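# Find the cracked bed slat and move it to the table

## Task

Six loose slats sit in a bed frame, and one has a hidden internal split that cannot be seen; pressing on slats is allowed to find it. Remove that split slat and set it down on the table so that it does not touch the frame and no part of it sticks out past the table edge. The remaining five slats must be seated in the frame at the end. Nothing may count on the robot holding it in position at the finish. Finally release everything and move the grippers away.

## Robot and tools

Robot: two Doosan M1013 six-joint arms, named left_arm and right_arm, each with a Robotiq 140 two-finger gripper and a wrist camera. The left_arm base sits at (-0.043, +0.491, 0) m and the right_arm base at (+0.072, -0.476, 0) m, both turned slightly about z. The names are labels only and do not match left or right in a picture.

Scene frame: origin on the table top midway between the arms, +z up, +x out over the table, +y toward left_arm. All reported hand positions (metres), orientations (quat_wxyz) and velocities use this frame. The reported hand point (end_effector_position) is the spot between the closed pads. Fingertips extend about 33 mm past it when closed and about 9 mm when fully open, and closing pushes the tips about 24 mm further out, so keep that clearance above surfaces. Fingers point along the gripper's +z axis and close along its y axis. Reported positions get less accurate at long reach.

execute_actions takes "actions", a list that is empty or holds one item, plus an optional "pictures" boolean. An empty list commands nothing and returns the state with camera images. A motion item is {"rows": [...], "steps": n}, with n from 9 to 15 (15 if omitted); each control step is 1/30 s. Up to 15 rows are given; row k is used on step k and the final row repeats for any leftover steps. A wait item is {"steps": n} with n up to 300 and no rows; it sends nothing new. Pictures come back only with an empty list or with "pictures": true.

Each row is one flat list of 18 numbers covering both arms, left_arm first: its 6 joint targets, then gripper position, force_limit, speed; then the same 9 for right_arm. Joint targets are absolute angles in radians, in the order waist, shoulder, elbow, forearm roll, wrist pitch, wrist roll, read the same way as the Joint positions line. Stated ranges: elbow -2.792 to 2.792, every other joint -6.283 to 6.283. A target more than 0.010 rad beyond a limit, and further out than the current angle, gets the call refused with nothing sent; targets past the real limit are clipped there and the result may say "joint sent to its limit". To keep an arm still, repeat its current joint angles; to leave a gripper alone, resend its previous three numbers, since 0 is a real command.

Gripper numbers are all absolute settings in [-1, 1]. position: +1 fully open (140 mm gap), about -0.8 pads touching, -1 closes until blocked. force_limit: roughly 14 N at -1, 60 N at 0, 107 N at +1. speed: about 30 mm/s at -1, 140 at 0, 250 at +1.

Motion limits: joint targets are rate-limited (waist and shoulder 2.09, elbow 3.14, wrist joints 3.93 rad/s, 0.3 s to accelerate), kept within a fixed lead of the measured angle, and scaled back if they would move the hand more than 70 mm from where it is. Big moves therefore take several calls. The robot keeps moving toward the last row between calls until it settles; the last 9 steps of each action run after its result is produced.

Result lines: per-arm hand pose and velocity; Joint positions and Joint velocities (rad, rad/s) per arm; joint torques (offset and noisy); Flange force, the outside force on the gripper including held weight, or "no reading". object_status: 0 moving, 1 blocked while opening, 2 blocked while closing (a grip), 3 reached target or pads met (a thin part may still be held). Check for 2 after closing. position_measured is in counts, 3 open to 230 closed, not linear. To squeeze harder while gripping, raise force_limit and change position by at least 0.01 (e.g. -1 to -0.98). "joint command not followed" means a clearance check altered joint targets; HELD marks steps where a row was not sent, or only partly.

Faults to avoid: a joint torque at its load limit (waist and shoulder 312, elbow 147, wrist joints 41.4 N m, held weight included) or any outside force of 144 N stops that arm for 10 s and it yields to the contact. MOTOR HOT warns of heat from holding loads; an OVER-TEMPERATURE FAULT brakes the arm until it cools. Don't let the arms collide or press each other. Pushing or knocking anything off the table fails the job; drops, slips, slams and hard pushes are penalised. Press slats gently to find the split one.

zoom_image: {"camera": name, "region": [x0, y0, x1, y1]} gives a closer view of a camera's most recent image, pixel coordinates from the top-left, region no larger than 504 by 504. Cameras: cam_head_left and cam_head_right (504x504, fixed, pinhole), cam_left_wrist and cam_right_wrist (616x616, fisheye, posed from joint readings). Calibrations are approximate.



Each tool is called after "Emit:" as a command line: name --argument value for each argument, lists and objects as JSON in quotes; but a table of rows of numbers goes row by row, as --pt "numbers of a row", without its own name.

## Session

Emit:
execute_actions --actions '[]'

Scene clock: 0.00 s of 5100.00 s.
left_arm: end_effector_position=(+0.6549, +0.5449, +0.3506) position_measured=3 object_status=3 end_effector_quat_wxyz=(-0.242, +0.657, -0.416, -0.580) end_effector_velocity=(-0.000, -0.000, +0.001) end_effector_angular_velocity=(-0.000, -0.002, -0.000) | right_arm: end_effector_position=(+0.4098, -0.4230, +0.4014) position_measured=3 object_status=3 end_effector_quat_wxyz=(+0.679, +0.680, +0.242, -0.134) end_effector_velocity=(+0.000, -0.000, +0.000) end_effector_angular_velocity=(-0.001, -0.001, +0.001)
Joint positions: left_arm=[-0.13   0.684  1.277  0.911  2.24   2.583] | right_arm=[ 0.9    0.074  2.186 -1.044  2.063  1.875]
Joint velocities: left_arm=[-0.    -0.001 -0.    -0.    -0.    -0.   ] | right_arm=[ 0.    -0.     0.001 -0.001 -0.     0.001]
Joint torques (N m, as the joint torque sensors report them, + toward a larger angle): no reading
Flange force (N, the push that the arm receives, along the gripper's own x y z axes): no reading

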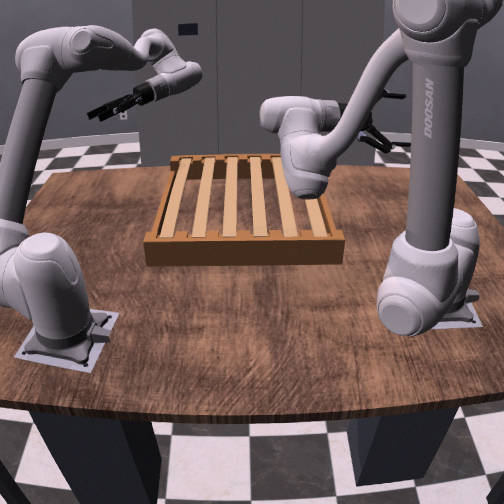

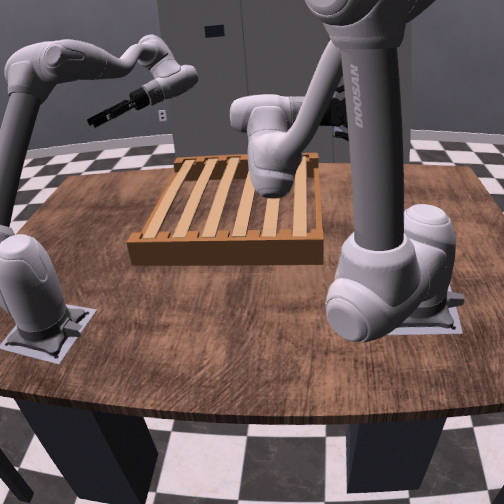

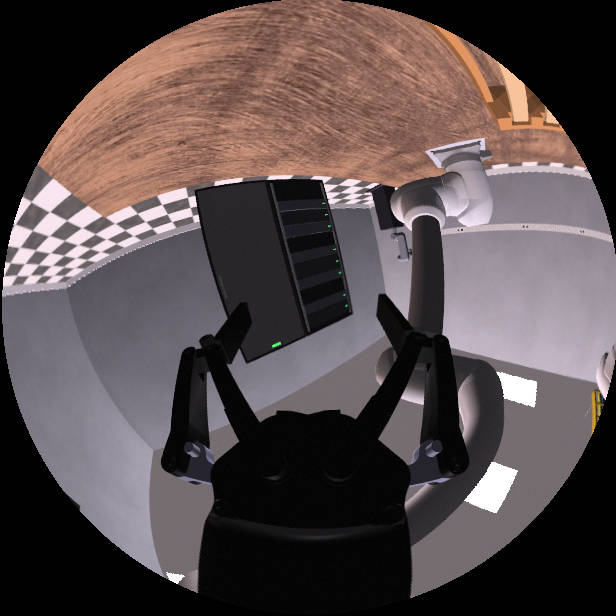

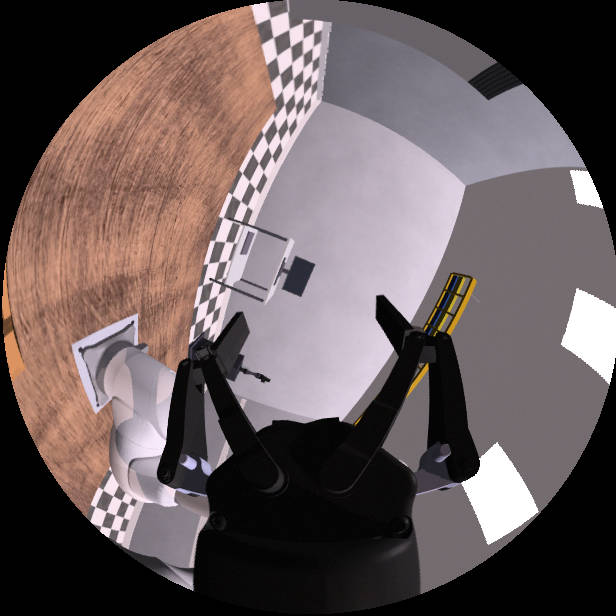

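Emit:
execute_actions --actions '[{"rows":[[-0.238,0.303,1.755,0,1.084,1.189,-1,0,0,-0.7,0.074,2.186,-1.044,2.063,1.875,1,0,0]]}]'

Emit:
execute_actions --actions '[{"steps":60}]' --pictures true

Scene clock: 1.77 s of 5100.00 s.
left_arm: end_effector_position=(+0.6363, +0.5312, +0.3104) position_measured=35 object_status=0 end_effector_quat_wxyz=(-0.239, +0.706, -0.436, -0.504) end_effector_velocity=(-0.162, -0.170, -0.340) end_effector_angular_velocity=(-1.001, -1.274, +0.021) | right_arm: end_effector_position=(+0.4132, -0.4532, +0.4014) position_measured=3 object_status=3 end_effector_quat_wxyz=(+0.672, +0.690, +0.211, -0.164) end_effector_velocity=(+0.024, -0.363, -0.000) end_effector_angular_velocity=(-0.000, +0.001, -1.065)
Joint positions: left_arm=[-0.148  0.62   1.358  0.764  2.093  2.437] | right_arm=[ 0.811  0.074  2.186 -1.044  2.063  1.875]
Joint velocities: left_arm=[-0.149 -0.537  0.655 -1.226 -1.229 -1.233] | right_arm=[-1.064 -0.     0.001  0.    -0.    -0.   ]
Joint torques (N m, as the joint torque sensors report them, + toward a larger angle): left_arm=[ -3.24 -77.04 -33.09   3.55   1.89  -0.29] | right_arm=[-12.6  -30.49 -27.78  -0.88   1.92   0.09]
Flange force (N, the push that the arm receives, along the gripper's own x y z axes): left_arm=[-8.0 -3.9 2.4] | right_arm=[-1.4 0.7 1.1]
Steps of this call (steps 1 to 47: nothing new was sent; steps 48 to 53: the first 6 steps of this action). Readings (joint positions | what the end effector reports):
48: left_arm=[-0.130 0.684 1.277 0.911 2.240 2.583] | right_arm=[0.900 0.074 2.186 -1.044 2.063 1.875] | left_arm position_measured=3 object_status=0 | right_arm position_measured=3 object_status=3
49: left_arm=[-0.131 0.682 1.280 0.905 2.234 2.578] | right_arm=[0.897 0.074 2.186 -1.044 2.063 1.875] | left_arm position_measured=5 object_status=0 | right_arm position_measured=3 object_status=3
51: left_arm=[-0.137 0.659 1.309 0.853 2.181 2.525] | right_arm=[0.870 0.074 2.186 -1.044 2.063 1.875] | left_arm position_measured=20 object_status=0 | right_arm position_measured=3 object_status=3
53: the state above

Scene clock: 3.77 s of 5100.00 s.
left_arm: end_effector_position=(+0.5999, +0.2703, +0.1500) position_measured=233 object_status=3 end_effector_quat_wxyz=(-0.000, +1.000, -0.000, -0.000) end_effector_velocity=(-0.001, -0.002, +0.000) end_effector_angular_velocity=(-0.000, +0.000, -0.002) | right_arm: end_effector_position=(+0.1152, -0.8150, +0.4016) position_measured=3 object_status=3 end_effector_quat_wxyz=(+0.377, +0.647, -0.320, -0.580) end_effector_velocity=(-0.001, -0.000, -0.000) end_effector_angular_velocity=(-0.000, -0.001, -0.003)
Joint positions: left_arm=[-0.238  0.303  1.755 -0.     1.084  1.189] | right_arm=[-0.7    0.074  2.186 -1.044  2.063  1.875]
Joint velocities: left_arm=[-0.002 -0.     0.    -0.     0.    -0.001] | right_arm=[-0.002  0.    -0.001  0.001 -0.     0.   ]
Joint torques (N m, as the joint torque sensors report them, + toward a larger angle): left_arm=[ -4.74 -66.89 -34.38   3.45   0.11  -0.16] | right_arm=[  0.59 -35.75 -27.94   0.28   1.75   0.07]
Flange force (N, the push that the arm receives, along the gripper's own x y z axes): left_arm=[6.1 -5.0 -2.5] | right_arm=[0.8 1.1 0.9]
Kept back: nothing.
Steps of this call (steps 1 to 9: the last 9 steps of your previous action; steps 10 to 60: the robot went on to your last target). Readings (joint positions | what the end effector reports):
1: left_arm=[-0.153 0.603 1.379 0.724 2.052 2.396] | right_arm=[0.775 0.074 2.186 -1.044 2.063 1.875] | left_arm position_measured=43 object_status=0 | right_arm position_measured=3 object_status=3
2: left_arm=[-0.157 0.588 1.397 0.688 2.014 2.358] | right_arm=[0.741 0.074 2.186 -1.044 2.063 1.875] | left_arm position_measured=51 object_status=0 | right_arm position_measured=3 object_status=3
4: left_arm=[-0.165 0.561 1.431 0.623 1.937 2.281] | right_arm=[0.675 0.074 2.186 -1.044 2.063 1.875] | left_arm position_measured=66 object_status=0 | right_arm position_measured=3 object_status=3
8: left_arm=[-0.179 0.513 1.492 0.506 1.780 2.121] | right_arm=[0.547 0.074 2.186 -1.044 2.063 1.875] | left_arm position_measured=96 object_status=0 | right_arm position_measured=3 object_status=3
60: the state above
camera_calibration (this result's frames):
cam_left_wrist: T_world_to_cam=[[-0.0838627, -0.996304, -0.0185725, 0.32574], [-0.880772, 0.0653951, 0.469003, 0.445553], [-0.466055, 0.05569, -0.883001, 0.578991], [0, 0, 0, 1]] pos_world=[0.68959, 0.263155, 0.308334]
cam_right_wrist: T_world_to_cam=[[0.0202106, -0.405748, 0.913761, -0.701867], [0.309724, 0.871528, 0.380144, 0.532871], [-0.950612, 0.275331, 0.143284, 0.453962], [0, 0, 0, 1]] pos_world=[0.280683, -0.874183, 0.373725]

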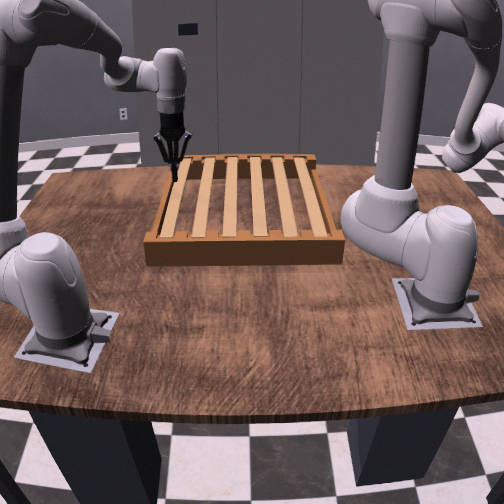

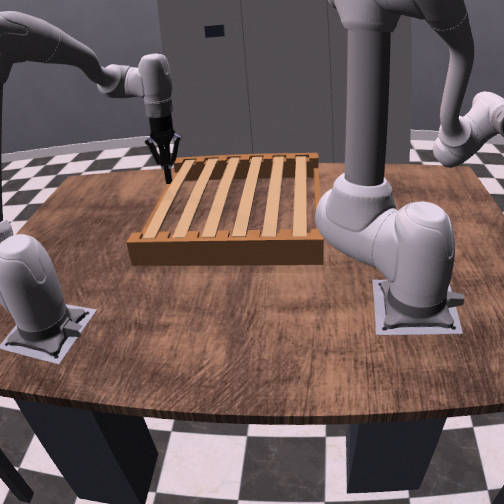

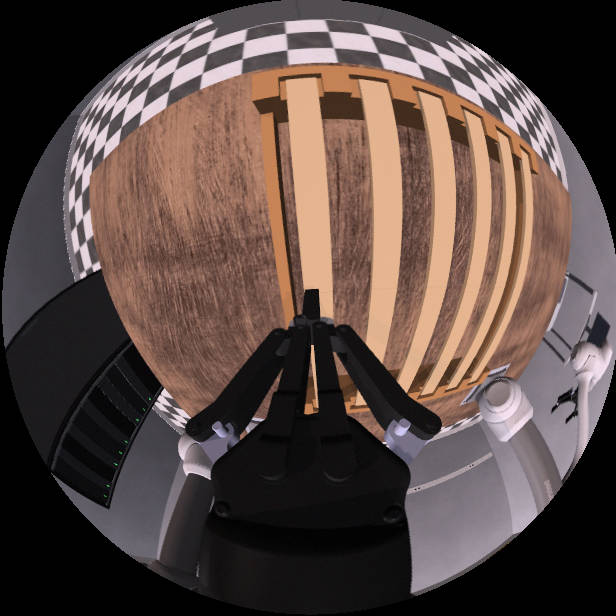

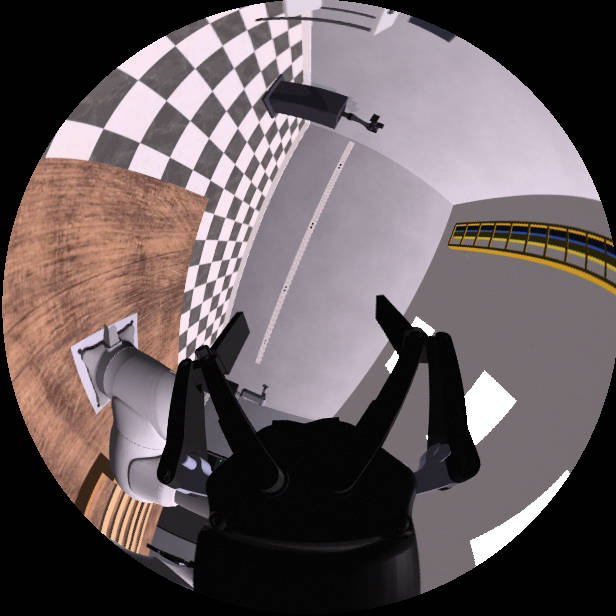

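Emit:
execute_actions --actions '[{"rows":[[-0.25,0.35,1.755,0,1.084,1.189,-1,0,0,-0.7,0.074,2.186,-1.044,2.063,1.875,1,0,0]]}]'

Emit:
execute_actions --actions '[{"rows":[[-0.25,0.356,1.755,0,1.084,1.189,-1,0,0,-0.7,0.074,2.186,-1.044,2.063,1.875,1,0,0]]}]'

Emit:
execute_actions --actions '[{"rows":[[-0.25,0.362,1.755,0,1.084,1.189,-1,0,0,-0.7,0.074,2.186,-1.044,2.063,1.875,1,0,0]]}]'

Emit:
execute_actions --actions '[{"steps":12}]'

Scene clock: 4.50 s of 5100.00 s.
left_arm: end_effector_position=(+0.5970, +0.2642, +0.1237) position_measured=233 object_status=3 end_effector_quat_wxyz=(-0.007, +1.000, -0.005, -0.018) end_effector_velocity=(-0.010, -0.019, -0.090) end_effector_angular_velocity=(+0.051, +0.123, -0.033) | right_arm: end_effector_position=(+0.1151, -0.8150, +0.4016) position_measured=3 object_status=3 end_effector_quat_wxyz=(+0.377, +0.647, -0.320, -0.580) end_effector_velocity=(+0.000, -0.000, +0.000) end_effector_angular_velocity=(+0.000, -0.000, +0.001)
Joint positions: left_arm=[-0.248  0.342  1.755 -0.     1.084  1.189] | right_arm=[-0.7    0.074  2.186 -1.044  2.063  1.875]
Joint velocities: left_arm=[-0.032  0.134 -0.001 -0.     0.     0.001] | right_arm=[ 0.     0.    -0.    -0.    -0.    -0.001]
Joint torques (N m, as the joint torque sensors report them, + toward a larger angle): left_arm=[ -0.64 -88.17 -38.44   4.29   0.36  -0.07] | right_arm=[  0.39 -34.53 -28.42   0.26   1.9    0.02]
Flange force (N, the push that the arm receives, along the gripper's own x y z axes): left_arm=[2.1 -10.0 -6.0] | right_arm=[-1.7 0.8 2.3]
Steps of this call (steps 1 to 15: the robot went on to your last target; step 16: nothing new was sent; steps 17 to 22: the first 6 steps of this action). Readings (joint positions | what the end effector reports):
17: left_arm=[-0.238 0.303 1.755 -0.000 1.084 1.189] | right_arm=[-0.700 0.074 2.186 -1.044 2.063 1.875] | left_arm position_measured=233 object_status=3 | right_arm position_measured=3 object_status=3
18: left_arm=[-0.239 0.305 1.755 -0.000 1.084 1.189] | right_arm=[-0.700 0.074 2.186 -1.044 2.063 1.875] | left_arm position_measured=233 object_status=3 | right_arm position_measured=3 object_status=3
20: left_arm=[-0.244 0.326 1.755 -0.000 1.084 1.189] | right_arm=[-0.700 0.074 2.186 -1.044 2.063 1.875] | left_arm position_measured=233 object_status=3 | right_arm position_measured=3 object_status=3
22: the state above

Scene clock: 5.00 s of 5100.00 s.
left_arm: end_effector_position=(+0.5963, +0.2630, +0.1149) position_measured=233 object_status=3 end_effector_quat_wxyz=(-0.010, +1.000, -0.006, -0.024) end_effector_velocity=(-0.000, +0.000, -0.008) end_effector_angular_velocity=(+0.005, +0.011, -0.001) | right_arm: end_effector_position=(+0.1151, -0.8150, +0.4015) position_measured=3 object_status=3 end_effector_quat_wxyz=(+0.377, +0.647, -0.320, -0.580) end_effector_velocity=(+0.000, +0.000, -0.000) end_effector_angular_velocity=(+0.000, +0.001, +0.002)
Joint positions: left_arm=[-0.25   0.355  1.755 -0.     1.084  1.189] | right_arm=[-0.7    0.074  2.186 -1.044  2.063  1.875]
Joint velocities: left_arm=[-0.     0.012 -0.     0.     0.     0.001] | right_arm=[ 0.001  0.     0.001 -0.001  0.    -0.   ]
Joint torques (N m, as the joint torque sensors report them, + toward a larger angle): left_arm=[ -4.22 -56.82 -22.1    2.8    0.03  -0.28] | right_arm=[ -1.47 -34.45 -28.2    0.32   1.79   0.1 ]
Flange force (N, the push that the arm receives, along the gripper's own x y z axes): left_arm=[6.8 -4.9 -25.5] | right_arm=[-3.9 0.0 -0.7]
Steps of this call (steps 1 to 9: the last 9 steps of your previous action; steps 10 to 15: the first 6 steps of this action). Readings (joint positions | what the end effector reports):
10: left_arm=[-0.250 0.350 1.755 -0.000 1.084 1.189] | right_arm=[-0.700 0.074 2.186 -1.044 2.063 1.875] | left_arm position_measured=233 object_status=3 | right_arm position_measured=3 object_status=3
11: left_arm=[-0.250 0.351 1.755 -0.000 1.084 1.189] | right_arm=[-0.700 0.074 2.186 -1.044 2.063 1.875] | left_arm position_measured=233 object_status=3 | right_arm position_measured=3 object_status=3
13: left_arm=[-0.250 0.354 1.755 -0.000 1.084 1.189] | right_arm=[-0.700 0.074 2.186 -1.044 2.063 1.875] | left_arm position_measured=233 object_status=3 | right_arm position_measured=3 object_status=3
15: the state above

Scene clock: 5.50 s of 5100.00 s.
left_arm: end_effector_position=(+0.5961, +0.2631, +0.1108) position_measured=233 object_status=3 end_effector_quat_wxyz=(-0.011, +1.000, -0.006, -0.027) end_effector_velocity=(-0.000, -0.001, -0.007) end_effector_angular_velocity=(+0.004, +0.009, -0.001) | right_arm: end_effector_position=(+0.1151, -0.8150, +0.4015) position_measured=3 object_status=3 end_effector_quat_wxyz=(+0.377, +0.647, -0.320, -0.580) end_effector_velocity=(+0.000, +0.000, -0.000) end_effector_angular_velocity=(+0.000, +0.001, +0.002)
Joint positions: left_arm=[-0.25   0.361  1.755  0.     1.084  1.189] | right_arm=[-0.7    0.074  2.186 -1.044  2.063  1.875]
Joint velocities: left_arm=[-0.001  0.011 -0.001 -0.    -0.    -0.   ] | right_arm=[ 0.002  0.     0.001  0.    -0.     0.001]
Joint torques (N m, as the joint torque sensors report them, + toward a larger angle): left_arm=[ -5.72 -38.37  -7.74   3.16   1.31  -0.24] | right_arm=[  0.16 -35.29 -28.47   0.28   1.9   -0.04]
Flange force (N, the push that the arm receives, along the gripper's own x y z axes): left_arm=[7.5 -6.4 -52.1] | right_arm=[-1.0 -0.3 1.2]
Steps of this call (steps 1 to 9: the last 9 steps of your previous action; steps 10 to 15: the first 6 steps of this action). Readings (joint positions | what the end effector reports):
10: left_arm=[-0.250 0.356 1.755 -0.000 1.084 1.189] | right_arm=[-0.700 0.074 2.186 -1.044 2.063 1.875] | left_arm position_measured=233 object_status=3 | right_arm position_measured=3 object_status=3
11: left_arm=[-0.250 0.357 1.755 0.000 1.084 1.189] | right_arm=[-0.700 0.074 2.186 -1.044 2.063 1.875] | left_arm position_measured=233 object_status=3 | right_arm position_measured=3 object_status=3
13: left_arm=[-0.250 0.360 1.755 0.000 1.084 1.189] | right_arm=[-0.700 0.074 2.186 -1.044 2.063 1.875] | left_arm position_measured=233 object_status=3 | right_arm position_measured=3 object_status=3
15: the state above

Scene clock: 5.90 s of 5100.00 s.
left_arm: end_effector_position=(+0.5961, +0.2631, +0.1101) position_measured=233 object_status=3 end_effector_quat_wxyz=(-0.011, +1.000, -0.006, -0.027) end_effector_velocity=(+0.001, +0.000, +0.001) end_effector_angular_velocity=(-0.000, -0.001, +0.001) | right_arm: end_effector_position=(+0.1151, -0.8150, +0.4015) position_measured=3 object_status=3 end_effector_quat_wxyz=(+0.377, +0.647, -0.320, -0.580) end_effector_velocity=(-0.000, +0.000, -0.000) end_effector_angular_velocity=(+0.001, +0.001, +0.000)
Joint positions: left_arm=[-0.25   0.362  1.755  0.     1.084  1.189] | right_arm=[-0.7    0.074  2.186 -1.044  2.063  1.875]
Joint velocities: left_arm=[ 0.001  0.    -0.001 -0.     0.    -0.   ] | right_arm=[ 0.     0.     0.001 -0.     0.    -0.   ]
Joint torques (N m, as the joint torque sensors report them, + toward a larger angle): left_arm=[ -4.06 -33.44  -4.14   3.09   1.65  -0.06] | right_arm=[ -0.14 -35.35 -28.06   0.32   1.82   0.05]
Flange force (N, the push that the arm receives, along the gripper's own x y z axes): left_arm=[7.8 -3.9 -57.7] | right_arm=[-0.7 0.6 0.3]
Kept back: nothing.
Steps of this call (steps 1 to 9: the last 9 steps of your previous action; steps 10 to 12: the robot went on to your last target). Readings (joint positions | what the end effector reports):
1: left_arm=[-0.250 0.361 1.755 0.000 1.084 1.189] | right_arm=[-0.700 0.074 2.186 -1.044 2.063 1.875] | left_arm position_measured=233 object_status=3 | right_arm position_measured=3 object_status=3
2: left_arm=[-0.250 0.361 1.755 0.000 1.084 1.189] | right_arm=[-0.700 0.074 2.186 -1.044 2.063 1.875] | left_arm position_measured=233 object_status=3 | right_arm position_measured=3 object_status=3
4: left_arm=[-0.250 0.362 1.755 0.000 1.084 1.189] | right_arm=[-0.700 0.074 2.186 -1.044 2.063 1.875] | left_arm position_measured=233 object_status=3 | right_arm position_measured=3 object_status=3
8: left_arm=[-0.250 0.362 1.755 0.000 1.084 1.189] | right_arm=[-0.700 0.074 2.186 -1.044 2.063 1.875] | left_arm position_measured=233 object_status=3 | right_arm position_measured=3 object_status=3
12: the state above

Emit:
execute_actions --actions '[{"rows":[[-0.25,0.33,1.755,0,1.084,1.189,-1,0,0,-0.7,0.074,2.186,-1.044,2.063,1.875,1,0,0]],"steps":9}]'

Emit:
execute_actions --actions '[{"rows":[[-0.355,0.3679,1.7037,0,1.07,1.072,-1,0,0,-0.7,0.074,2.186,-1.044,2.063,1.875,1,0,0]]}]'

Emit:
execute_actions --actions '[{"rows":[[-0.355,0.381,1.7037,0,1.07,1.072,-1,0,0,-0.7,0.074,2.186,-1.044,2.063,1.875,1,0,0]],"steps":9}]'

Emit:
execute_actions --actions '[{"rows":[[-0.355,0.388,1.7037,0,1.07,1.072,-1,0,0,-0.7,0.074,2.186,-1.044,2.063,1.875,1,0,0]]}]'

Emit:
execute_actions --actions '[{"rows":[[-0.355,0.394,1.7037,0,1.07,1.072,-1,0,0,-0.7,0.074,2.186,-1.044,2.063,1.875,1,0,0]]}]'

Emit:
execute_actions --actions '[{"rows":[[-0.355,0.3679,1.7037,0,1.07,1.072,-1,0,0,-0.7,0.074,2.186,-1.044,2.063,1.875,1,0,0]],"steps":9}]'

Emit:
execute_actions --actions '[{"rows":[[-0.45,0.4243,1.6201,0,1.097,0.976,-1,0,0,-0.7,0.074,2.186,-1.044,2.063,1.875,1,0,0]]}]'

Emit:
execute_actions --actions '[{"rows":[[-0.45,0.437,1.6201,0,1.097,0.976,-1,0,0,-0.7,0.074,2.186,-1.044,2.063,1.875,1,0,0]],"steps":9}]'

Emit:
execute_actions --actions '[{"rows":[[-0.45,0.4435,1.6201,0,1.097,0.976,-1,0,0,-0.7,0.074,2.186,-1.044,2.063,1.875,1,0,0]]}]'

Emit:
execute_actions --actions '[{"rows":[[-0.45,0.449,1.6201,0,1.097,0.976,-1,0,0,-0.7,0.074,2.186,-1.044,2.063,1.875,1,0,0]]}]'

Emit:
execute_actions --actions '[{"rows":[[-0.45,0.4243,1.6201,0,1.097,0.976,-1,0,0,-0.7,0.074,2.186,-1.044,2.063,1.875,1,0,0]],"steps":9}]' --pictures true

Scene clock: 7.43 s of 5100.00 s.
left_arm: end_effector_position=(+0.5960, +0.2632, +0.1100) position_measured=233 object_status=3 end_effector_quat_wxyz=(-0.011, +1.000, -0.006, -0.027) end_effector_velocity=(-0.001, -0.002, -0.001) end_effector_angular_velocity=(+0.000, +0.001, -0.005) | right_arm: end_effector_position=(+0.1151, -0.8150, +0.4015) position_measured=3 object_status=3 end_effector_quat_wxyz=(+0.377, +0.647, -0.320, -0.580) end_effector_velocity=(+0.001, -0.001, +0.001) end_effector_angular_velocity=(-0.002, -0.001, +0.003)
Joint positions: left_arm=[-0.25   0.362  1.755  0.     1.084  1.189] | right_arm=[-0.7    0.074  2.186 -1.044  2.063  1.875]
Joint velocities: left_arm=[-0.004  0.     0.001 -0.    -0.     0.001] | right_arm=[ 0.002  0.    -0.002 -0.001 -0.    -0.   ]
Joint torques (N m, as the joint torque sensors report them, + toward a larger angle): left_arm=[ -4.84 -32.48  -1.3    3.13   3.31  -0.19] | right_arm=[ -0.71 -34.53 -28.36   0.2    1.66   0.  ]
Flange force (N, the push that the arm receives, along the gripper's own x y z axes): left_arm=[11.1 -3.0 -57.6] | right_arm=[-3.3 0.2 0.0]
Kept back: the last 9 steps of this action.
Steps of this call (steps 1 to 15: the robot went on to your last target; steps 16 to 46: nothing new was sent). Readings (joint positions | what the end effector reports):
1: left_arm=[-0.250 0.362 1.755 0.000 1.084 1.189] | right_arm=[-0.700 0.074 2.186 -1.044 2.063 1.875] | left_arm position_measured=233 object_status=3 | right_arm position_measured=3 object_status=3
2: left_arm=[-0.250 0.362 1.755 0.000 1.084 1.189] | right_arm=[-0.700 0.074 2.186 -1.044 2.063 1.875] | left_arm position_measured=233 object_status=3 | right_arm position_measured=3 object_status=3
4: left_arm=[-0.250 0.362 1.755 0.000 1.084 1.189] | right_arm=[-0.700 0.074 2.186 -1.044 2.063 1.875] | left_arm position_measured=233 object_status=3 | right_arm position_measured=3 object_status=3
8: left_arm=[-0.250 0.362 1.755 0.000 1.084 1.189] | right_arm=[-0.700 0.074 2.186 -1.044 2.063 1.875] | left_arm position_measured=233 object_status=3 | right_arm position_measured=3 object_status=3
46: the state above

Scene clock: 7.93 s of 5100.00 s.
left_arm: end_effector_position=(+0.6000, +0.2107, +0.1305) position_measured=233 object_status=3 end_effector_quat_wxyz=(-0.002, +1.000, -0.002, -0.005) end_effector_velocity=(+0.007, -0.369, -0.010) end_effector_angular_velocity=(-0.047, -0.107, +0.043) | right_arm: end_effector_position=(+0.1151, -0.8150, +0.4016) position_measured=3 object_status=3 end_effector_quat_wxyz=(+0.377, +0.647, -0.320, -0.580) end_effector_velocity=(+0.000, -0.000, -0.000) end_effector_angular_velocity=(+0.000, +0.000, +0.001)
Joint positions: left_arm=[-0.317  0.354  1.723  0.     1.075  1.115] | right_arm=[-0.7    0.074  2.186 -1.044  2.063  1.875]
Joint velocities: left_arm=[-0.468  0.172 -0.227  0.    -0.062 -0.511] | right_arm=[ 0.001  0.     0.    -0.001 -0.    -0.   ]
Joint torques (N m, as the joint torque sensors report them, + toward a larger angle): left_arm=[  8.71 -85.62 -33.08   3.64   0.43  -0.2 ] | right_arm=[ -0.29 -34.83 -28.78   0.19   1.91  -0.05]
Flange force (N, the push that the arm receives, along the gripper's own x y z axes): left_arm=[9.8 -3.0 0.5] | right_arm=[-2.0 -0.7 1.4]
Steps of this call (steps 1 to 9: the last 9 steps of your previous action; steps 10 to 15: the first 6 steps of this action). Readings (joint positions | what the end effector reports):
10: left_arm=[-0.250 0.331 1.756 0.000 1.084 1.189] | right_arm=[-0.700 0.074 2.186 -1.044 2.063 1.875] | left_arm position_measured=233 object_status=3 | right_arm position_measured=3 object_status=3
11: left_arm=[-0.253 0.332 1.754 0.000 1.084 1.186] | right_arm=[-0.700 0.074 2.186 -1.044 2.063 1.875] | left_arm position_measured=233 object_status=3 | right_arm position_measured=3 object_status=3
13: left_arm=[-0.280 0.341 1.741 0.000 1.080 1.155] | right_arm=[-0.700 0.074 2.186 -1.044 2.063 1.875] | left_arm position_measured=233 object_status=3 | right_arm position_measured=3 object_status=3
15: the state above

Scene clock: 8.23 s of 5100.00 s.
left_arm: end_effector_position=(+0.6000, +0.1808, +0.1301) position_measured=233 object_status=3 end_effector_quat_wxyz=(-0.000, +1.000, -0.000, -0.000) end_effector_velocity=(-0.000, -0.007, -0.000) end_effector_angular_velocity=(-0.001, -0.002, +0.000) | right_arm: end_effector_position=(+0.1151, -0.8150, +0.4015) position_measured=3 object_status=3 end_effector_quat_wxyz=(+0.377, +0.647, -0.320, -0.580) end_effector_velocity=(+0.000, -0.000, +0.000) end_effector_angular_velocity=(-0.000, -0.001, +0.000)
Joint positions: left_arm=[-0.354  0.368  1.704  0.     1.07   1.073] | right_arm=[-0.7    0.074  2.186 -1.044  2.063  1.875]
Joint velocities: left_arm=[-0.009  0.003 -0.004  0.    -0.001 -0.009] | right_arm=[ 0.001  0.    -0.001  0.     0.     0.   ]
Joint torques (N m, as the joint torque sensors report them, + toward a larger angle): left_arm=[ -5.45 -69.92 -31.77   3.46   0.61  -0.66] | right_arm=[ -0.05 -34.7  -28.54   0.32   1.86   0.04]
Flange force (N, the push that the arm receives, along the gripper's own x y z axes): left_arm=[7.4 -6.6 -6.9] | right_arm=[-2.2 0.2 1.6]
Kept back: the last 9 steps of this action.
Steps of this call (steps 1 to 9: the last 9 steps of your previous action). Readings (joint positions | what the end effector reports):
1: left_arm=[-0.331 0.359 1.716 0.000 1.073 1.099] | right_arm=[-0.700 0.074 2.186 -1.044 2.063 1.875] | left_arm position_measured=233 object_status=3 | right_arm position_measured=3 object_status=3
2: left_arm=[-0.341 0.363 1.711 0.000 1.072 1.088] | right_arm=[-0.700 0.074 2.186 -1.044 2.063 1.875] | left_arm position_measured=233 object_status=3 | right_arm position_measured=3 object_status=3
4: left_arm=[-0.350 0.366 1.706 0.000 1.071 1.078] | right_arm=[-0.700 0.074 2.186 -1.044 2.063 1.875] | left_arm position_measured=233 object_status=3 | right_arm position_measured=3 object_status=3
8: left_arm=[-0.354 0.368 1.704 0.000 1.070 1.073] | right_arm=[-0.700 0.074 2.186 -1.044 2.063 1.875] | left_arm position_measured=233 object_status=3 | right_arm position_measured=3 object_status=3
9: the state above

Scene clock: 8.73 s of 5100.00 s.
left_arm: end_effector_position=(+0.5996, +0.1806, +0.1166) position_measured=233 object_status=3 end_effector_quat_wxyz=(-0.005, +1.000, -0.000, -0.008) end_effector_velocity=(-0.000, +0.000, -0.009) end_effector_angular_velocity=(+0.006, +0.011, -0.000) | right_arm: end_effector_position=(+0.1151, -0.8150, +0.4015) position_measured=3 object_status=3 end_effector_quat_wxyz=(+0.377, +0.647, -0.320, -0.580) end_effector_velocity=(+0.001, -0.000, +0.000) end_effector_angular_velocity=(-0.000, +0.000, +0.002)
Joint positions: left_arm=[-0.355  0.387  1.704  0.     1.07   1.072] | right_arm=[-0.7    0.074  2.186 -1.044  2.063  1.875]
Joint velocities: left_arm=[ 0.     0.013  0.    -0.     0.     0.   ] | right_arm=[ 0.002  0.    -0.    -0.001 -0.    -0.   ]
Joint torques (N m, as the joint torque sensors report them, + toward a larger angle): left_arm=[ -3.34 -73.28 -32.78   3.47   0.35  -0.3 ] | right_arm=[  0.98 -33.96 -28.42   0.3    1.87  -0.02]
Flange force (N, the push that the arm receives, along the gripper's own x y z axes): left_arm=[4.6 -3.6 -5.9] | right_arm=[-2.0 1.4 3.9]
Steps of this call (steps 1 to 9: the last 9 steps of your previous action; steps 10 to 15: the first 6 steps of this action). Readings (joint positions | what the end effector reports):
10: left_arm=[-0.355 0.381 1.704 0.000 1.070 1.072] | right_arm=[-0.700 0.074 2.186 -1.044 2.063 1.875] | left_arm position_measured=233 object_status=3 | right_arm position_measured=3 object_status=3
11: left_arm=[-0.355 0.382 1.704 0.000 1.070 1.072] | right_arm=[-0.700 0.074 2.186 -1.044 2.063 1.875] | left_arm position_measured=233 object_status=3 | right_arm position_measured=3 object_status=3
13: left_arm=[-0.355 0.385 1.704 0.000 1.070 1.072] | right_arm=[-0.700 0.074 2.186 -1.044 2.063 1.875] | left_arm position_measured=233 object_status=3 | right_arm position_measured=3 object_status=3
15: the state above

Scene clock: 9.23 s of 5100.00 s.
left_arm: end_effector_position=(+0.5994, +0.1806, +0.1123) position_measured=233 object_status=3 end_effector_quat_wxyz=(-0.006, +1.000, -0.000, -0.011) end_effector_velocity=(+0.001, +0.000, -0.008) end_effector_angular_velocity=(+0.005, +0.009, +0.001) | right_arm: end_effector_position=(+0.1151, -0.8150, +0.4015) position_measured=3 object_status=3 end_effector_quat_wxyz=(+0.377, +0.647, -0.320, -0.580) end_effector_velocity=(+0.000, -0.000, +0.000) end_effector_angular_velocity=(-0.001, +0.000, +0.001)
Joint positions: left_arm=[-0.355  0.393  1.704 -0.     1.07   1.072] | right_arm=[-0.7    0.074  2.186 -1.044  2.063  1.875]
Joint velocities: left_arm=[ 0.001  0.012 -0.001  0.    -0.     0.   ] | right_arm=[ 0.001  0.    -0.001 -0.001  0.     0.   ]
Joint torques (N m, as the joint torque sensors report them, + toward a larger angle): left_arm=[ -4.47 -54.29 -16.95   3.57   1.78  -0.21] | right_arm=[ -0.54 -34.65 -28.     0.35   1.89  -0.04]
Flange force (N, the push that the arm receives, along the gripper's own x y z axes): left_arm=[9.6 -2.5 -32.0] | right_arm=[-2.3 0.5 0.3]
Steps of this call (steps 1 to 9: the last 9 steps of your previous action; steps 10 to 15: the first 6 steps of this action). Readings (joint positions | what the end effector reports):
10: left_arm=[-0.355 0.388 1.704 0.000 1.070 1.072] | right_arm=[-0.700 0.074 2.186 -1.044 2.063 1.875] | left_arm position_measured=233 object_status=3 | right_arm position_measured=3 object_status=3
11: left_arm=[-0.355 0.389 1.704 -0.000 1.070 1.072] | right_arm=[-0.700 0.074 2.186 -1.044 2.063 1.875] | left_arm position_measured=233 object_status=3 | right_arm position_measured=3 object_status=3
13: left_arm=[-0.355 0.392 1.704 -0.000 1.070 1.072] | right_arm=[-0.700 0.074 2.186 -1.044 2.063 1.875] | left_arm position_measured=233 object_status=3 | right_arm position_measured=3 object_status=3
15: the state above

Scene clock: 9.53 s of 5100.00 s.
left_arm: end_effector_position=(+0.5994, +0.1807, +0.1116) position_measured=233 object_status=3 end_effector_quat_wxyz=(-0.006, +1.000, -0.000, -0.011) end_effector_velocity=(+0.001, +0.000, +0.001) end_effector_angular_velocity=(-0.001, -0.001, +0.000) | right_arm: end_effector_position=(+0.1151, -0.8150, +0.4015) position_measured=3 object_status=3 end_effector_quat_wxyz=(+0.377, +0.647, -0.320, -0.580) end_effector_velocity=(+0.000, -0.000, +0.000) end_effector_angular_velocity=(-0.001, -0.001, -0.000)
Joint positions: left_arm=[-0.355  0.394  1.704 -0.     1.07   1.072] | right_arm=[-0.7    0.074  2.186 -1.044  2.063  1.875]
Joint velocities: left_arm=[ 0.001  0.    -0.001 -0.     0.     0.001] | right_arm=[ 0.     0.    -0.001  0.     0.     0.001]
Joint torques (N m, as the joint torque sensors report them, + toward a larger angle): left_arm=[ -4.65 -47.9  -13.66   3.56   1.57  -0.14] | right_arm=[ -0.57 -35.1  -28.23   0.24   1.82   0.1 ]
Flange force (N, the push that the arm receives, along the gripper's own x y z axes): left_arm=[8.3 -3.6 -39.6] | right_arm=[-2.1 0.0 -0.1]
Kept back: the last 9 steps of this action.
Steps of this call (steps 1 to 9: the last 9 steps of your previous action). Readings (joint positions | what the end effector reports):
1: left_arm=[-0.355 0.393 1.704 -0.000 1.070 1.072] | right_arm=[-0.700 0.074 2.186 -1.044 2.063 1.875] | left_arm position_measured=233 object_status=3 | right_arm position_measured=3 object_status=3
2: left_arm=[-0.355 0.393 1.704 -0.000 1.070 1.072] | right_arm=[-0.700 0.074 2.186 -1.044 2.063 1.875] | left_arm position_measured=233 object_status=3 | right_arm position_measured=3 object_status=3
4: left_arm=[-0.355 0.394 1.704 -0.000 1.070 1.072] | right_arm=[-0.700 0.074 2.186 -1.044 2.063 1.875] | left_arm position_measured=233 object_status=3 | right_arm position_measured=3 object_status=3
8: left_arm=[-0.355 0.394 1.704 -0.000 1.070 1.072] | right_arm=[-0.700 0.074 2.186 -1.044 2.063 1.875] | left_arm position_measured=233 object_status=3 | right_arm position_measured=3 object_status=3
9: the state above

Scene clock: 10.03 s of 5100.00 s.
left_arm: end_effector_position=(+0.6013, +0.1263, +0.1300) position_measured=233 object_status=3 end_effector_quat_wxyz=(-0.000, +1.000, +0.000, -0.000) end_effector_velocity=(-0.007, -0.362, -0.005) end_effector_angular_velocity=(+0.001, +0.001, -0.007) | right_arm: end_effector_position=(+0.1151, -0.8150, +0.4015) position_measured=3 object_status=3 end_effector_quat_wxyz=(+0.377, +0.647, -0.320, -0.580) end_effector_velocity=(-0.000, -0.000, +0.000) end_effector_angular_velocity=(-0.001, -0.000, -0.001)
Joint positions: left_arm=[-0.418  0.406  1.648 -0.     1.088  1.008] | right_arm=[-0.7    0.074  2.186 -1.044  2.063  1.875]
Joint velocities: left_arm=[-0.419  0.251 -0.365  0.     0.116 -0.411] | right_arm=[-0.001  0.     0.    -0.    -0.     0.001]
Joint torques (N m, as the joint torque sensors report them, + toward a larger angle): left_arm=[ 12.43 -89.16 -31.59   3.59   0.54   0.17] | right_arm=[ -0.16 -34.54 -27.98   0.26   1.74   0.03]
Flange force (N, the push that the arm receives, along the gripper's own x y z axes): left_arm=[3.7 -1.7 -5.1] | right_arm=[-2.3 1.0 0.7]
Steps of this call (steps 1 to 9: the last 9 steps of your previous action; steps 10 to 15: the first 6 steps of this action). Readings (joint positions | what the end effector reports):
10: left_arm=[-0.355 0.369 1.704 -0.000 1.070 1.072] | right_arm=[-0.700 0.074 2.186 -1.044 2.063 1.875] | left_arm position_measured=233 object_status=3 | right_arm position_measured=3 object_status=3
11: left_arm=[-0.358 0.370 1.702 -0.000 1.071 1.069] | right_arm=[-0.700 0.074 2.186 -1.044 2.063 1.875] | left_arm position_measured=233 object_status=3 | right_arm position_measured=3 object_status=3
13: left_arm=[-0.384 0.385 1.678 -0.000 1.079 1.042] | right_arm=[-0.700 0.074 2.186 -1.044 2.063 1.875] | left_arm position_measured=233 object_status=3 | right_arm position_measured=3 object_status=3
15: the state above

Scene clock: 10.33 s of 5100.00 s.
left_arm: end_effector_position=(+0.6004, +0.0992, +0.1301) position_measured=233 object_status=3 end_effector_quat_wxyz=(+0.000, +1.000, +0.001, +0.000) end_effector_velocity=(+0.000, -0.007, +0.001) end_effector_angular_velocity=(-0.001, -0.001, -0.001) | right_arm: end_effector_position=(+0.1151, -0.8150, +0.4015) position_measured=3 object_status=3 end_effector_quat_wxyz=(+0.377, +0.647, -0.320, -0.580) end_effector_velocity=(-0.000, +0.000, -0.000) end_effector_angular_velocity=(+0.001, +0.001, -0.000)
Joint positions: left_arm=[-0.449  0.424  1.621 -0.     1.097  0.977] | right_arm=[-0.7    0.074  2.186 -1.044  2.063  1.875]
Joint velocities: left_arm=[-0.007  0.004 -0.008  0.     0.002 -0.007] | right_arm=[-0.    -0.     0.001  0.    -0.     0.   ]
Joint torques (N m, as the joint torque sensors report them, + toward a larger angle): left_arm=[ -2.72 -74.91 -33.63   3.62  -0.24  -0.4 ] | right_arm=[ -0.66 -34.83 -28.     0.26   1.85   0.09]
Flange force (N, the push that the arm receives, along the gripper's own x y z axes): left_arm=[2.7 -3.5 -7.4] | right_arm=[-2.2 0.4 0.0]
Kept back: the last 9 steps of this action.
Steps of this call (steps 1 to 9: the last 9 steps of your previous action). Readings (joint positions | what the end effector reports):
1: left_arm=[-0.431 0.413 1.638 -0.000 1.091 0.996] | right_arm=[-0.700 0.074 2.186 -1.044 2.063 1.875] | left_arm position_measured=233 object_status=3 | right_arm position_measured=3 object_status=3
2: left_arm=[-0.439 0.418 1.630 -0.000 1.094 0.988] | right_arm=[-0.700 0.074 2.186 -1.044 2.063 1.875] | left_arm position_measured=233 object_status=3 | right_arm position_measured=3 object_status=3
4: left_arm=[-0.446 0.422 1.624 -0.000 1.096 0.980] | right_arm=[-0.700 0.074 2.186 -1.044 2.063 1.875] | left_arm position_measured=233 object_status=3 | right_arm position_measured=3 object_status=3
8: left_arm=[-0.449 0.424 1.621 -0.000 1.097 0.977] | right_arm=[-0.700 0.074 2.186 -1.044 2.063 1.875] | left_arm position_measured=233 object_status=3 | right_arm position_measured=3 object_status=3
9: the state above

Scene clock: 10.83 s of 5100.00 s.
left_arm: end_effector_position=(+0.5999, +0.0989, +0.1165) position_measured=233 object_status=3 end_effector_quat_wxyz=(-0.005, +1.000, +0.000, -0.007) end_effector_velocity=(-0.000, +0.001, -0.008) end_effector_angular_velocity=(+0.007, +0.010, +0.001) | right_arm: end_effector_position=(+0.1151, -0.8150, +0.4015) position_measured=3 object_status=3 end_effector_quat_wxyz=(+0.377, +0.647, -0.320, -0.580) end_effector_velocity=(+0.001, -0.000, +0.000) end_effector_angular_velocity=(-0.000, -0.001, +0.001)
Joint positions: left_arm=[-0.45   0.442  1.62  -0.     1.097  0.976] | right_arm=[-0.7    0.074  2.186 -1.044  2.063  1.875]
Joint velocities: left_arm=[ 0.001  0.011  0.    -0.     0.    -0.   ] | right_arm=[ 0.001 -0.    -0.001  0.     0.    -0.   ]
Joint torques (N m, as the joint torque sensors report them, + toward a larger angle): left_arm=[ -5.04 -62.53 -24.75   3.56   0.21  -0.29] | right_arm=[ -0.99 -34.87 -28.41   0.35   1.81   0.1 ]
Flange force (N, the push that the arm receives, along the gripper's own x y z axes): left_arm=[2.1 -7.6 -25.8] | right_arm=[-2.9 0.1 -0.4]
Steps of this call (steps 1 to 9: the last 9 steps of your previous action; steps 10 to 15: the first 6 steps of this action). Readings (joint positions | what the end effector reports):
10: left_arm=[-0.450 0.437 1.620 -0.000 1.097 0.976] | right_arm=[-0.700 0.074 2.186 -1.044 2.063 1.875] | left_arm position_measured=233 object_status=3 | right_arm position_measured=3 object_status=3
11: left_arm=[-0.450 0.438 1.620 -0.000 1.097 0.976] | right_arm=[-0.700 0.074 2.186 -1.044 2.063 1.875] | left_arm position_measured=233 object_status=3 | right_arm position_measured=3 object_status=3
13: left_arm=[-0.450 0.441 1.620 -0.000 1.097 0.976] | right_arm=[-0.700 0.074 2.186 -1.044 2.063 1.875] | left_arm position_measured=233 object_status=3 | right_arm position_measured=3 object_status=3
15: the state above

Scene clock: 11.33 s of 5100.00 s.
left_arm: end_effector_position=(+0.5998, +0.0990, +0.1123) position_measured=233 object_status=3 end_effector_quat_wxyz=(-0.007, +1.000, +0.000, -0.010) end_effector_velocity=(+0.000, +0.001, -0.008) end_effector_angular_velocity=(+0.006, +0.009, +0.001) | right_arm: end_effector_position=(+0.1151, -0.8150, +0.4015) position_measured=3 object_status=3 end_effector_quat_wxyz=(+0.377, +0.647, -0.320, -0.580) end_effector_velocity=(+0.000, -0.000, +0.000) end_effector_angular_velocity=(-0.000, -0.000, -0.000)
Joint positions: left_arm=[-0.45   0.448  1.62  -0.     1.097  0.976] | right_arm=[-0.7    0.074  2.186 -1.044  2.063  1.875]
Joint velocities: left_arm=[ 0.001  0.011 -0.001  0.     0.    -0.   ] | right_arm=[-0. -0. -0.  0.  0. -0.]
Joint torques (N m, as the joint torque sensors report them, + toward a larger angle): left_arm=[ -2.44 -47.88 -10.71   3.81   1.13  -0.16] | right_arm=[ -0.68 -34.81 -28.35   0.32   1.78   0.17]
Flange force (N, the push that the arm receives, along the gripper's own x y z axes): left_arm=[7.8 -0.2 -46.8] | right_arm=[-2.4 0.5 0.4]
Steps of this call (steps 1 to 9: the last 9 steps of your previous action; steps 10 to 15: the first 6 steps of this action). Readings (joint positions | what the end effector reports):
10: left_arm=[-0.450 0.443 1.620 -0.000 1.097 0.976] | right_arm=[-0.700 0.074 2.186 -1.044 2.063 1.875] | left_arm position_measured=233 object_status=3 | right_arm position_measured=3 object_status=3
11: left_arm=[-0.450 0.444 1.620 -0.000 1.097 0.976] | right_arm=[-0.700 0.074 2.186 -1.044 2.063 1.875] | left_arm position_measured=233 object_status=3 | right_arm position_measured=3 object_status=3
13: left_arm=[-0.450 0.447 1.620 -0.000 1.097 0.976] | right_arm=[-0.700 0.074 2.186 -1.044 2.063 1.875] | left_arm position_measured=233 object_status=3 | right_arm position_measured=3 object_status=3
15: the state above

Scene clock: 11.63 s of 5100.00 s.
left_arm: end_effector_position=(+0.5998, +0.0990, +0.1116) position_measured=233 object_status=3 end_effector_quat_wxyz=(-0.007, +1.000, +0.000, -0.010) end_effector_velocity=(-0.001, -0.001, -0.000) end_effector_angular_velocity=(+0.000, +0.001, -0.003) | right_arm: end_effector_position=(+0.1151, -0.8150, +0.4015) position_measured=3 object_status=3 end_effector_quat_wxyz=(+0.377, +0.647, -0.320, -0.580) end_effector_velocity=(-0.000, +0.000, -0.000) end_effector_angular_velocity=(+0.000, +0.001, +0.001)
Joint positions: left_arm=[-0.45   0.449  1.62  -0.     1.097  0.976] | right_arm=[-0.7    0.074  2.186 -1.044  2.063  1.875]
Joint velocities: left_arm=[-0.002  0.     0.     0.     0.     0.001] | right_arm=[ 0.    -0.     0.001 -0.001 -0.     0.   ]
Joint torques (N m, as the joint torque sensors report them, + toward a larger angle): left_arm=[ -2.12 -42.87  -8.41   3.95   1.31  -0.21] | right_arm=[  0.15 -34.96 -28.36   0.26   1.83   0.14]
Flange force (N, the push that the arm receives, along the gripper's own x y z axes): left_arm=[5.6 0.8 -51.3] | right_arm=[-1.6 0.5 1.4]
Kept back: the last 9 steps of this action.
Steps of this call (steps 1 to 9: the last 9 steps of your previous action). Readings (joint positions | what the end effector reports):
1: left_arm=[-0.450 0.448 1.620 -0.000 1.097 0.976] | right_arm=[-0.700 0.074 2.186 -1.044 2.063 1.875] | left_arm position_measured=233 object_status=3 | right_arm position_measured=3 object_status=3
2: left_arm=[-0.450 0.448 1.620 -0.000 1.097 0.976] | right_arm=[-0.700 0.074 2.186 -1.044 2.063 1.875] | left_arm position_measured=233 object_status=3 | right_arm position_measured=3 object_status=3
4: left_arm=[-0.450 0.449 1.620 -0.000 1.097 0.976] | right_arm=[-0.700 0.074 2.186 -1.044 2.063 1.875] | left_arm position_measured=233 object_status=3 | right_arm position_measured=3 object_status=3
8: left_arm=[-0.450 0.449 1.620 -0.000 1.097 0.976] | right_arm=[-0.700 0.074 2.186 -1.044 2.063 1.875] | left_arm position_measured=233 object_status=3 | right_arm position_measured=3 object_status=3
9: the state above
camera_calibration (this result's frames):
cam_left_wrist: T_world_to_cam=[[-0.0833515, -0.99606, -0.0302939, 0.155301], [-0.871403, 0.0581051, 0.487115, 0.46774], [-0.483435, 0.0669999, -0.872812, 0.562696], [0, 0, 0, 1]] pos_world=[0.692561, 0.0898101, 0.267989]
cam_right_wrist: T_world_to_cam=[[0.0201236, -0.405777, 0.91375, -0.701866], [0.309835, 0.871474, 0.380179, 0.532817], [-0.950577, 0.275461, 0.143261, 0.454048], [0, 0, 0, 1]] pos_world=[0.280647, -0.874209, 0.373717]

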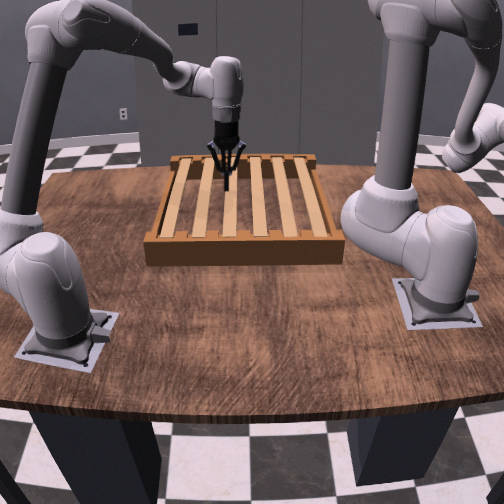

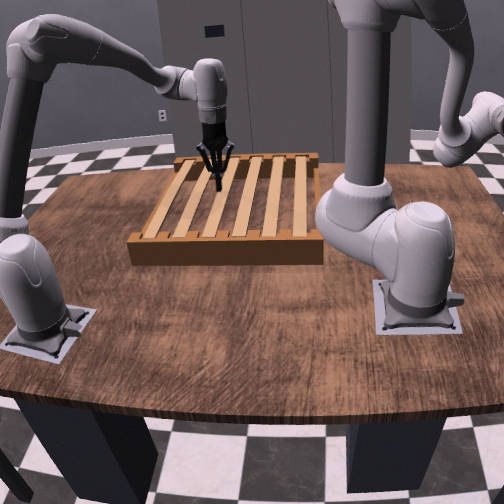

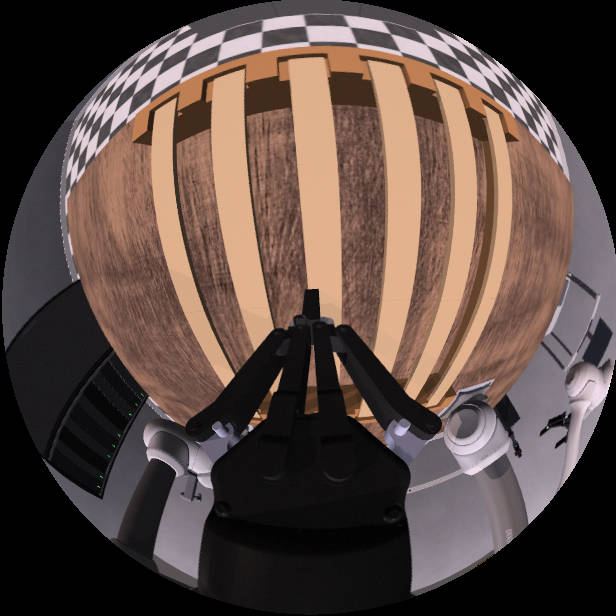

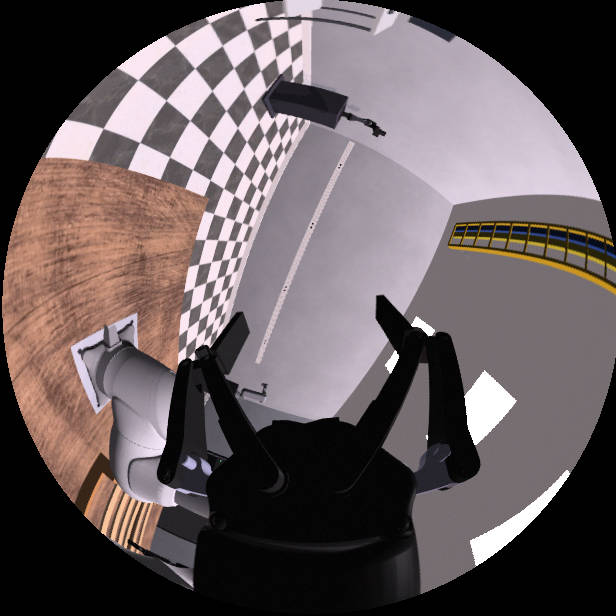

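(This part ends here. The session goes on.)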